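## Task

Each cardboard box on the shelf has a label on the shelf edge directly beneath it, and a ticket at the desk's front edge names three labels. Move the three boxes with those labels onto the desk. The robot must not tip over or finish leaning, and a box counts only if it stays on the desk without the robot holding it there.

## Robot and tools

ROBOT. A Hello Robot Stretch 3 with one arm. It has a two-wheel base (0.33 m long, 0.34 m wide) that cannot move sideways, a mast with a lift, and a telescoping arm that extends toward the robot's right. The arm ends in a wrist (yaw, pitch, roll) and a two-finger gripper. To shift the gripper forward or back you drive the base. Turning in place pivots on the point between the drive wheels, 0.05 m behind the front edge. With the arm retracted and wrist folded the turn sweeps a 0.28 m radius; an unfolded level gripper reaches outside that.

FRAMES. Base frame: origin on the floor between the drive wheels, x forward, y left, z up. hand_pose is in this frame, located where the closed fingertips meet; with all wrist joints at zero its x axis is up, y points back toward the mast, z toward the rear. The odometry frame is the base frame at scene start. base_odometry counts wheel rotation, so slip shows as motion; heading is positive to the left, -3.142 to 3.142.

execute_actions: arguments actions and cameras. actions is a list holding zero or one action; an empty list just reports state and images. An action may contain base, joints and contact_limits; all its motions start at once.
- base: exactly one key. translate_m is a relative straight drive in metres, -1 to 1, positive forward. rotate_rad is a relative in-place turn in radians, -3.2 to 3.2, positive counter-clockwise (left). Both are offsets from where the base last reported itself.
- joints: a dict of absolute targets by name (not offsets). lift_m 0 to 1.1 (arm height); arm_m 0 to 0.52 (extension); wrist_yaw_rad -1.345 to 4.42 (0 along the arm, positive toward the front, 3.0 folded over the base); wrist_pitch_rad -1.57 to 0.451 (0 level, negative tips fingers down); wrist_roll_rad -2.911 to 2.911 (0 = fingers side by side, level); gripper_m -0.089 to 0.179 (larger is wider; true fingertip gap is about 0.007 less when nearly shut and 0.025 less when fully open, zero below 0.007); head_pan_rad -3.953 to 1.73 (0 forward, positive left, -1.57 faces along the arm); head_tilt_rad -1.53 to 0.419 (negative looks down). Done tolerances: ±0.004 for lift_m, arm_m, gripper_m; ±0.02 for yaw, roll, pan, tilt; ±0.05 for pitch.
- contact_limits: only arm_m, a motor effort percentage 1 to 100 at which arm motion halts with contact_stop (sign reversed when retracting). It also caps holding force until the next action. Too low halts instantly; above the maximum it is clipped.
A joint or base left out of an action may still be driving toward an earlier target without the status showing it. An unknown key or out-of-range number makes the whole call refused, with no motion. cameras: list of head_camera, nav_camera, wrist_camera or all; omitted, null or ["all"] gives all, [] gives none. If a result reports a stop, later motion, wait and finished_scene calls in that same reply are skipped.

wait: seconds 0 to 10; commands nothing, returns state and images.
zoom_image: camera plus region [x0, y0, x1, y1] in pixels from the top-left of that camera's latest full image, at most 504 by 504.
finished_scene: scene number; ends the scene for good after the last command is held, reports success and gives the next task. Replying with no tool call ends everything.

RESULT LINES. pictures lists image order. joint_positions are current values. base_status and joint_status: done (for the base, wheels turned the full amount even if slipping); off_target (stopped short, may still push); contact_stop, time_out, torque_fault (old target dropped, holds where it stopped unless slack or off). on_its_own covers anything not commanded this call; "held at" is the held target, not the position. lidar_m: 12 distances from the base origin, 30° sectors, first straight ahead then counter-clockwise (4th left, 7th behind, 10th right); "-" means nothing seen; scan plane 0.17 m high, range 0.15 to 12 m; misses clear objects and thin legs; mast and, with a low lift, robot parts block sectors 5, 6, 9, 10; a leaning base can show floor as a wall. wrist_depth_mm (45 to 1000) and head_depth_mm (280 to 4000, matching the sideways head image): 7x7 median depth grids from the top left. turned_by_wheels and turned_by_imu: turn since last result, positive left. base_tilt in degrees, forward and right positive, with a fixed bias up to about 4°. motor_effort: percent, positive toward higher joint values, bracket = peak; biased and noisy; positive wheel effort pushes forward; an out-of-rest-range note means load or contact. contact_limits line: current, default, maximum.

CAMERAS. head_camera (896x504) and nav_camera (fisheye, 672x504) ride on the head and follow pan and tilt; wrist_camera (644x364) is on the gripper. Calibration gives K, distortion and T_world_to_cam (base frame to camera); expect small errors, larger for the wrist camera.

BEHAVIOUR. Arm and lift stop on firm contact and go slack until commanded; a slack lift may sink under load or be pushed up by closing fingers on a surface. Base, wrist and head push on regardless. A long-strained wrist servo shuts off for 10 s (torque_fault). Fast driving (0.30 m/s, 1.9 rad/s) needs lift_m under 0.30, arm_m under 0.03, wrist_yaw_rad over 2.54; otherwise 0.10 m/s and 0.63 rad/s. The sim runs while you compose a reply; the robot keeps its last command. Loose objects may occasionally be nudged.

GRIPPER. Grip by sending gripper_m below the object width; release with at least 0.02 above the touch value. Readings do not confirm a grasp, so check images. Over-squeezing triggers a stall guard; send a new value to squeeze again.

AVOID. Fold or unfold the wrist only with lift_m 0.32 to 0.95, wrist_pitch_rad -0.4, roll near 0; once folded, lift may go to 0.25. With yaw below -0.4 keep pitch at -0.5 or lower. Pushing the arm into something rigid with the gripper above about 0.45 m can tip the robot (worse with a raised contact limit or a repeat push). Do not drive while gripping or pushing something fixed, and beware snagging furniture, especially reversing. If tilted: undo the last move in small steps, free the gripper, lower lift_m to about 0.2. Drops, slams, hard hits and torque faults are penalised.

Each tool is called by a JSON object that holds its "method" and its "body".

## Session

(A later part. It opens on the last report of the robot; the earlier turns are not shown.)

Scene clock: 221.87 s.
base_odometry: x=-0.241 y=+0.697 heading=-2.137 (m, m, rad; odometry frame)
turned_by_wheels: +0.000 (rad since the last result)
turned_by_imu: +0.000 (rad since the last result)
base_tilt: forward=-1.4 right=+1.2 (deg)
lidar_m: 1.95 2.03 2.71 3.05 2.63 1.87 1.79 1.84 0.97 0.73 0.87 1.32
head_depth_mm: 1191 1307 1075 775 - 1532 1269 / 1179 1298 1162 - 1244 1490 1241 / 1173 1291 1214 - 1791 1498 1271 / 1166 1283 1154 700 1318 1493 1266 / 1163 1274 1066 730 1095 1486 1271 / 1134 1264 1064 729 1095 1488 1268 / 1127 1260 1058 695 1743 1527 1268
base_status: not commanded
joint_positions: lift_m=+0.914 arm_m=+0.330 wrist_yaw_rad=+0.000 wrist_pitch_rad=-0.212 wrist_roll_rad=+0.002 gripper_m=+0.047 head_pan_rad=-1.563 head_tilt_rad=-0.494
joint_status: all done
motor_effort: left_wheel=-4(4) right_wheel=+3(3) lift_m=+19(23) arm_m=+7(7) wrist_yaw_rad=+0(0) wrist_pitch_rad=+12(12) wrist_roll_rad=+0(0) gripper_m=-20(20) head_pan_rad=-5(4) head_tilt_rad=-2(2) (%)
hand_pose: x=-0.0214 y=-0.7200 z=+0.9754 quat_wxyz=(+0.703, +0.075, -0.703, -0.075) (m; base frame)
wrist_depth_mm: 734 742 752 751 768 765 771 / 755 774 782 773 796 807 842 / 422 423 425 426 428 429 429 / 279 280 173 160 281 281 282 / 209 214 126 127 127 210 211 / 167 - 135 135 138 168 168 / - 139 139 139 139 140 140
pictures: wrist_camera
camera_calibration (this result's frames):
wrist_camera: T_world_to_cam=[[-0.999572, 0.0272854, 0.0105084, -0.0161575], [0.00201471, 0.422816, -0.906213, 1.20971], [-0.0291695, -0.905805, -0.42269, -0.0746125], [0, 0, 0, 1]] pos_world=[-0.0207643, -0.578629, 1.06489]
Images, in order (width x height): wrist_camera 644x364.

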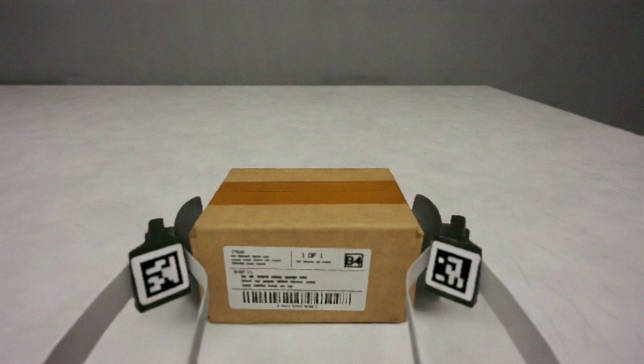

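Within ~1 mm of the surface. Release and back off.

{"method": "execute_actions", "body": {"actions": [{"joints": {"gripper_m": 0.15}}], "cameras": []}}

{"method": "execute_actions", "body": {"actions": [{"joints": {"arm_m": 0.24, "lift_m": 0.92, "head_pan_rad": -0.75, "head_tilt_rad": -0.42}}]}}

Scene clock: 223.47 s.
base_odometry: x=-0.241 y=+0.697 heading=-2.137 (m, m, rad; odometry frame)
turned_by_wheels: +0.000 (rad since the last result)
turned_by_imu: +0.000 (rad since the last result)
base_tilt: forward=-1.4 right=+1.2 (deg)
lidar_m: 1.95 2.03 2.72 3.07 2.62 1.88 1.79 1.84 0.97 0.73 0.87 1.32
head_depth_mm: 1187 1308 1078 776 - 1538 1272 / 1184 1301 1160 - 1245 1488 1242 / 1174 1289 1212 - 1791 1493 1266 / 1170 1279 1155 700 1319 1491 1263 / 1157 1272 1065 710 1093 1489 1260 / 1130 1266 1063 729 1089 1488 1259 / 1128 1259 1063 696 1737 1533 1259
base_status: not commanded
joint_positions: lift_m=+0.914 arm_m=+0.330 wrist_yaw_rad=+0.000 wrist_pitch_rad=-0.204 wrist_roll_rad=+0.002 gripper_m=+0.150 head_pan_rad=-1.563 head_tilt_rad=-0.494
joint_status: all done
motor_effort: left_wheel=-4(4) right_wheel=+3(2) lift_m=+19(19) arm_m=+6(6) wrist_yaw_rad=+0(0) wrist_pitch_rad=+9(12) wrist_roll_rad=+0(0) gripper_m=+0(81) head_pan_rad=-4(5) head_tilt_rad=-3(2) (%)
hand_pose: x=-0.0214 y=-0.7207 z=+0.9774 quat_wxyz=(+0.703, +0.072, -0.704, -0.072) (m; base frame)
wrist_depth_mm: 736 747 755 753 758 764 775 / 773 766 782 795 803 811 821 / 440 438 439 442 445 444 449 / 288 286 269 167 291 290 291 / 213 226 128 128 139 227 215 / - 167 135 135 140 - 171 / 137 141 141 141 142 142 142
pictures: none
No camera images: the call's "cameras" was empty. Leave "cameras" out to get every camera's image.

Scene clock: 225.37 s.
base_odometry: x=-0.241 y=+0.697 heading=-2.137 (m, m, rad; odometry frame)
turned_by_wheels: +0.000 (rad since the last result)
turned_by_imu: +0.000 (rad since the last result)
base_tilt: forward=-1.5 right=+1.2 (deg)
lidar_m: 1.95 2.03 2.70 3.05 2.63 1.87 1.79 1.84 0.97 0.73 0.87 1.31
head_depth_mm: 1254 1344 1349 792 1674 1578 1287 / 1365 1466 1345 811 1864 1621 1319 / 1477 1595 1344 855 1979 1630 1322 / 1626 1764 1334 1463 1893 1617 1316 / 1781 1942 1337 2336 2099 1576 1316 / 1966 2143 2236 2521 2104 1633 1314 / 1885 2018 2143 2298 2098 1621 1319
base_status: not commanded
joint_positions: lift_m=+0.920 arm_m=+0.240 wrist_yaw_rad=+0.000 wrist_pitch_rad=-0.203 wrist_roll_rad=+0.002 gripper_m=+0.150 head_pan_rad=-0.757 head_tilt_rad=-0.428
joint_status: all done
motor_effort: left_wheel=-4(5) right_wheel=+2(3) lift_m=+25(23) arm_m=-5(5) wrist_yaw_rad=+1(1) wrist_pitch_rad=+9(9) wrist_roll_rad=+0(0) gripper_m=+0(0) head_pan_rad=+5(53) head_tilt_rad=+3(12) (%)
hand_pose: x=-0.0214 y=-0.6314 z=+0.9832 quat_wxyz=(+0.703, +0.072, -0.704, -0.072) (m; base frame)
wrist_depth_mm: 821 826 826 842 857 861 858 / 840 863 869 873 893 914 919 / 463 461 464 467 470 469 968 / 302 302 283 214 306 306 305 / 225 238 226 223 225 239 228 / 186 176 179 180 180 - 180 / 145 149 148 149 151 152 153
pictures: head_camera (sideways: a quarter turn clockwise sets it upright), nav_camera (sideways: a quarter turn counterclockwise sets it upright), wrist_camera
camera_calibration (this result's frames):
head_camera: T_world_to_cam=[[-0.294684, 0.312228, -0.903147, 1.20117], [0.716556, 0.697491, 0.0073279, -0.0120248], [0.632225, -0.644996, -0.429268, 0.517655], [0, 0, 0, 1]] pos_world=[0.0353065, -0.0327644, 1.30713]
nav_camera: T_world_to_cam=[[0.309405, -0.214331, 0.926461, -1.16922], [-0.643899, -0.764154, 0.0382572, 0.00712864], [0.699759, -0.608384, -0.374441, 0.443955], [0, 0, 0, 1]] pos_world=[0.055692, 0.024942, 1.2492]
wrist_camera: T_world_to_cam=[[-0.999572, 0.0273784, 0.0102592, -0.018353], [0.00201724, 0.414639, -0.909984, 1.17789], [-0.0291677, -0.909574, -0.414517, -0.00147379], [0, 0, 0, 1]] pos_world=[-0.0207642, -0.489235, 1.07144]
Images, in order (width x height): head_camera 896x504, nav_camera 672x504, wrist_camera 644x364.

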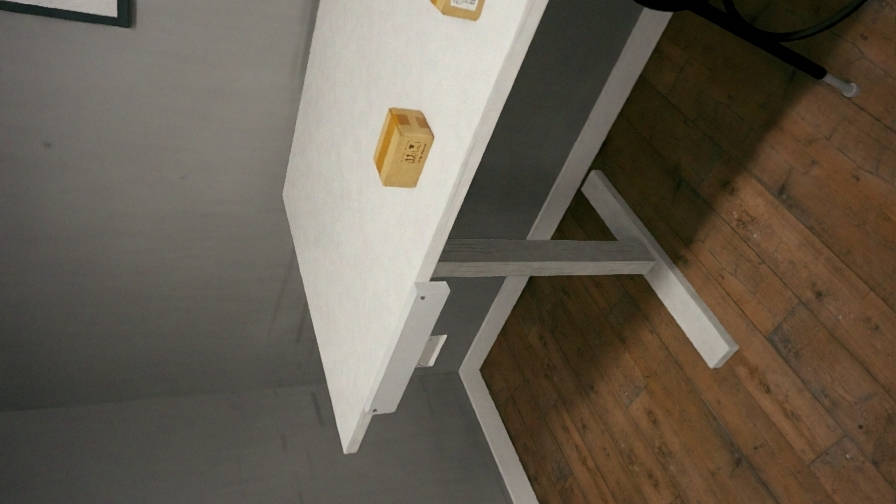

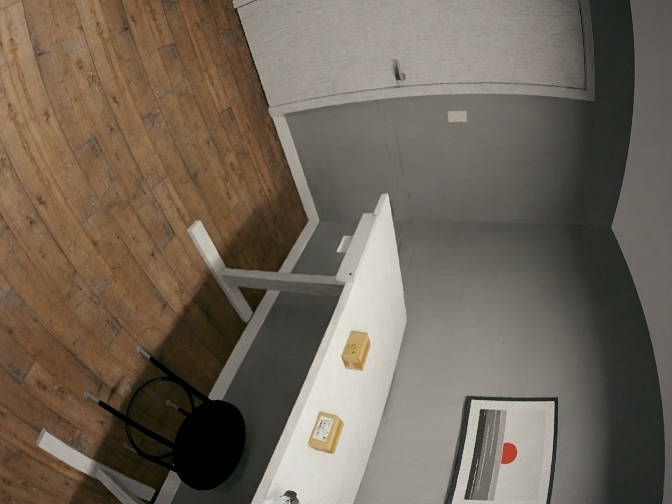

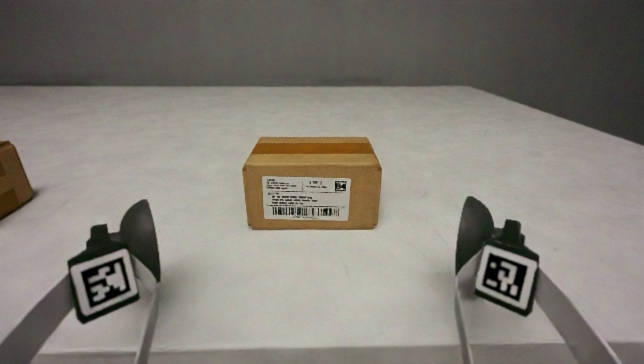

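{"method": "finished_scene", "body": {"scene": 2}}

The scene is finished: the task was done.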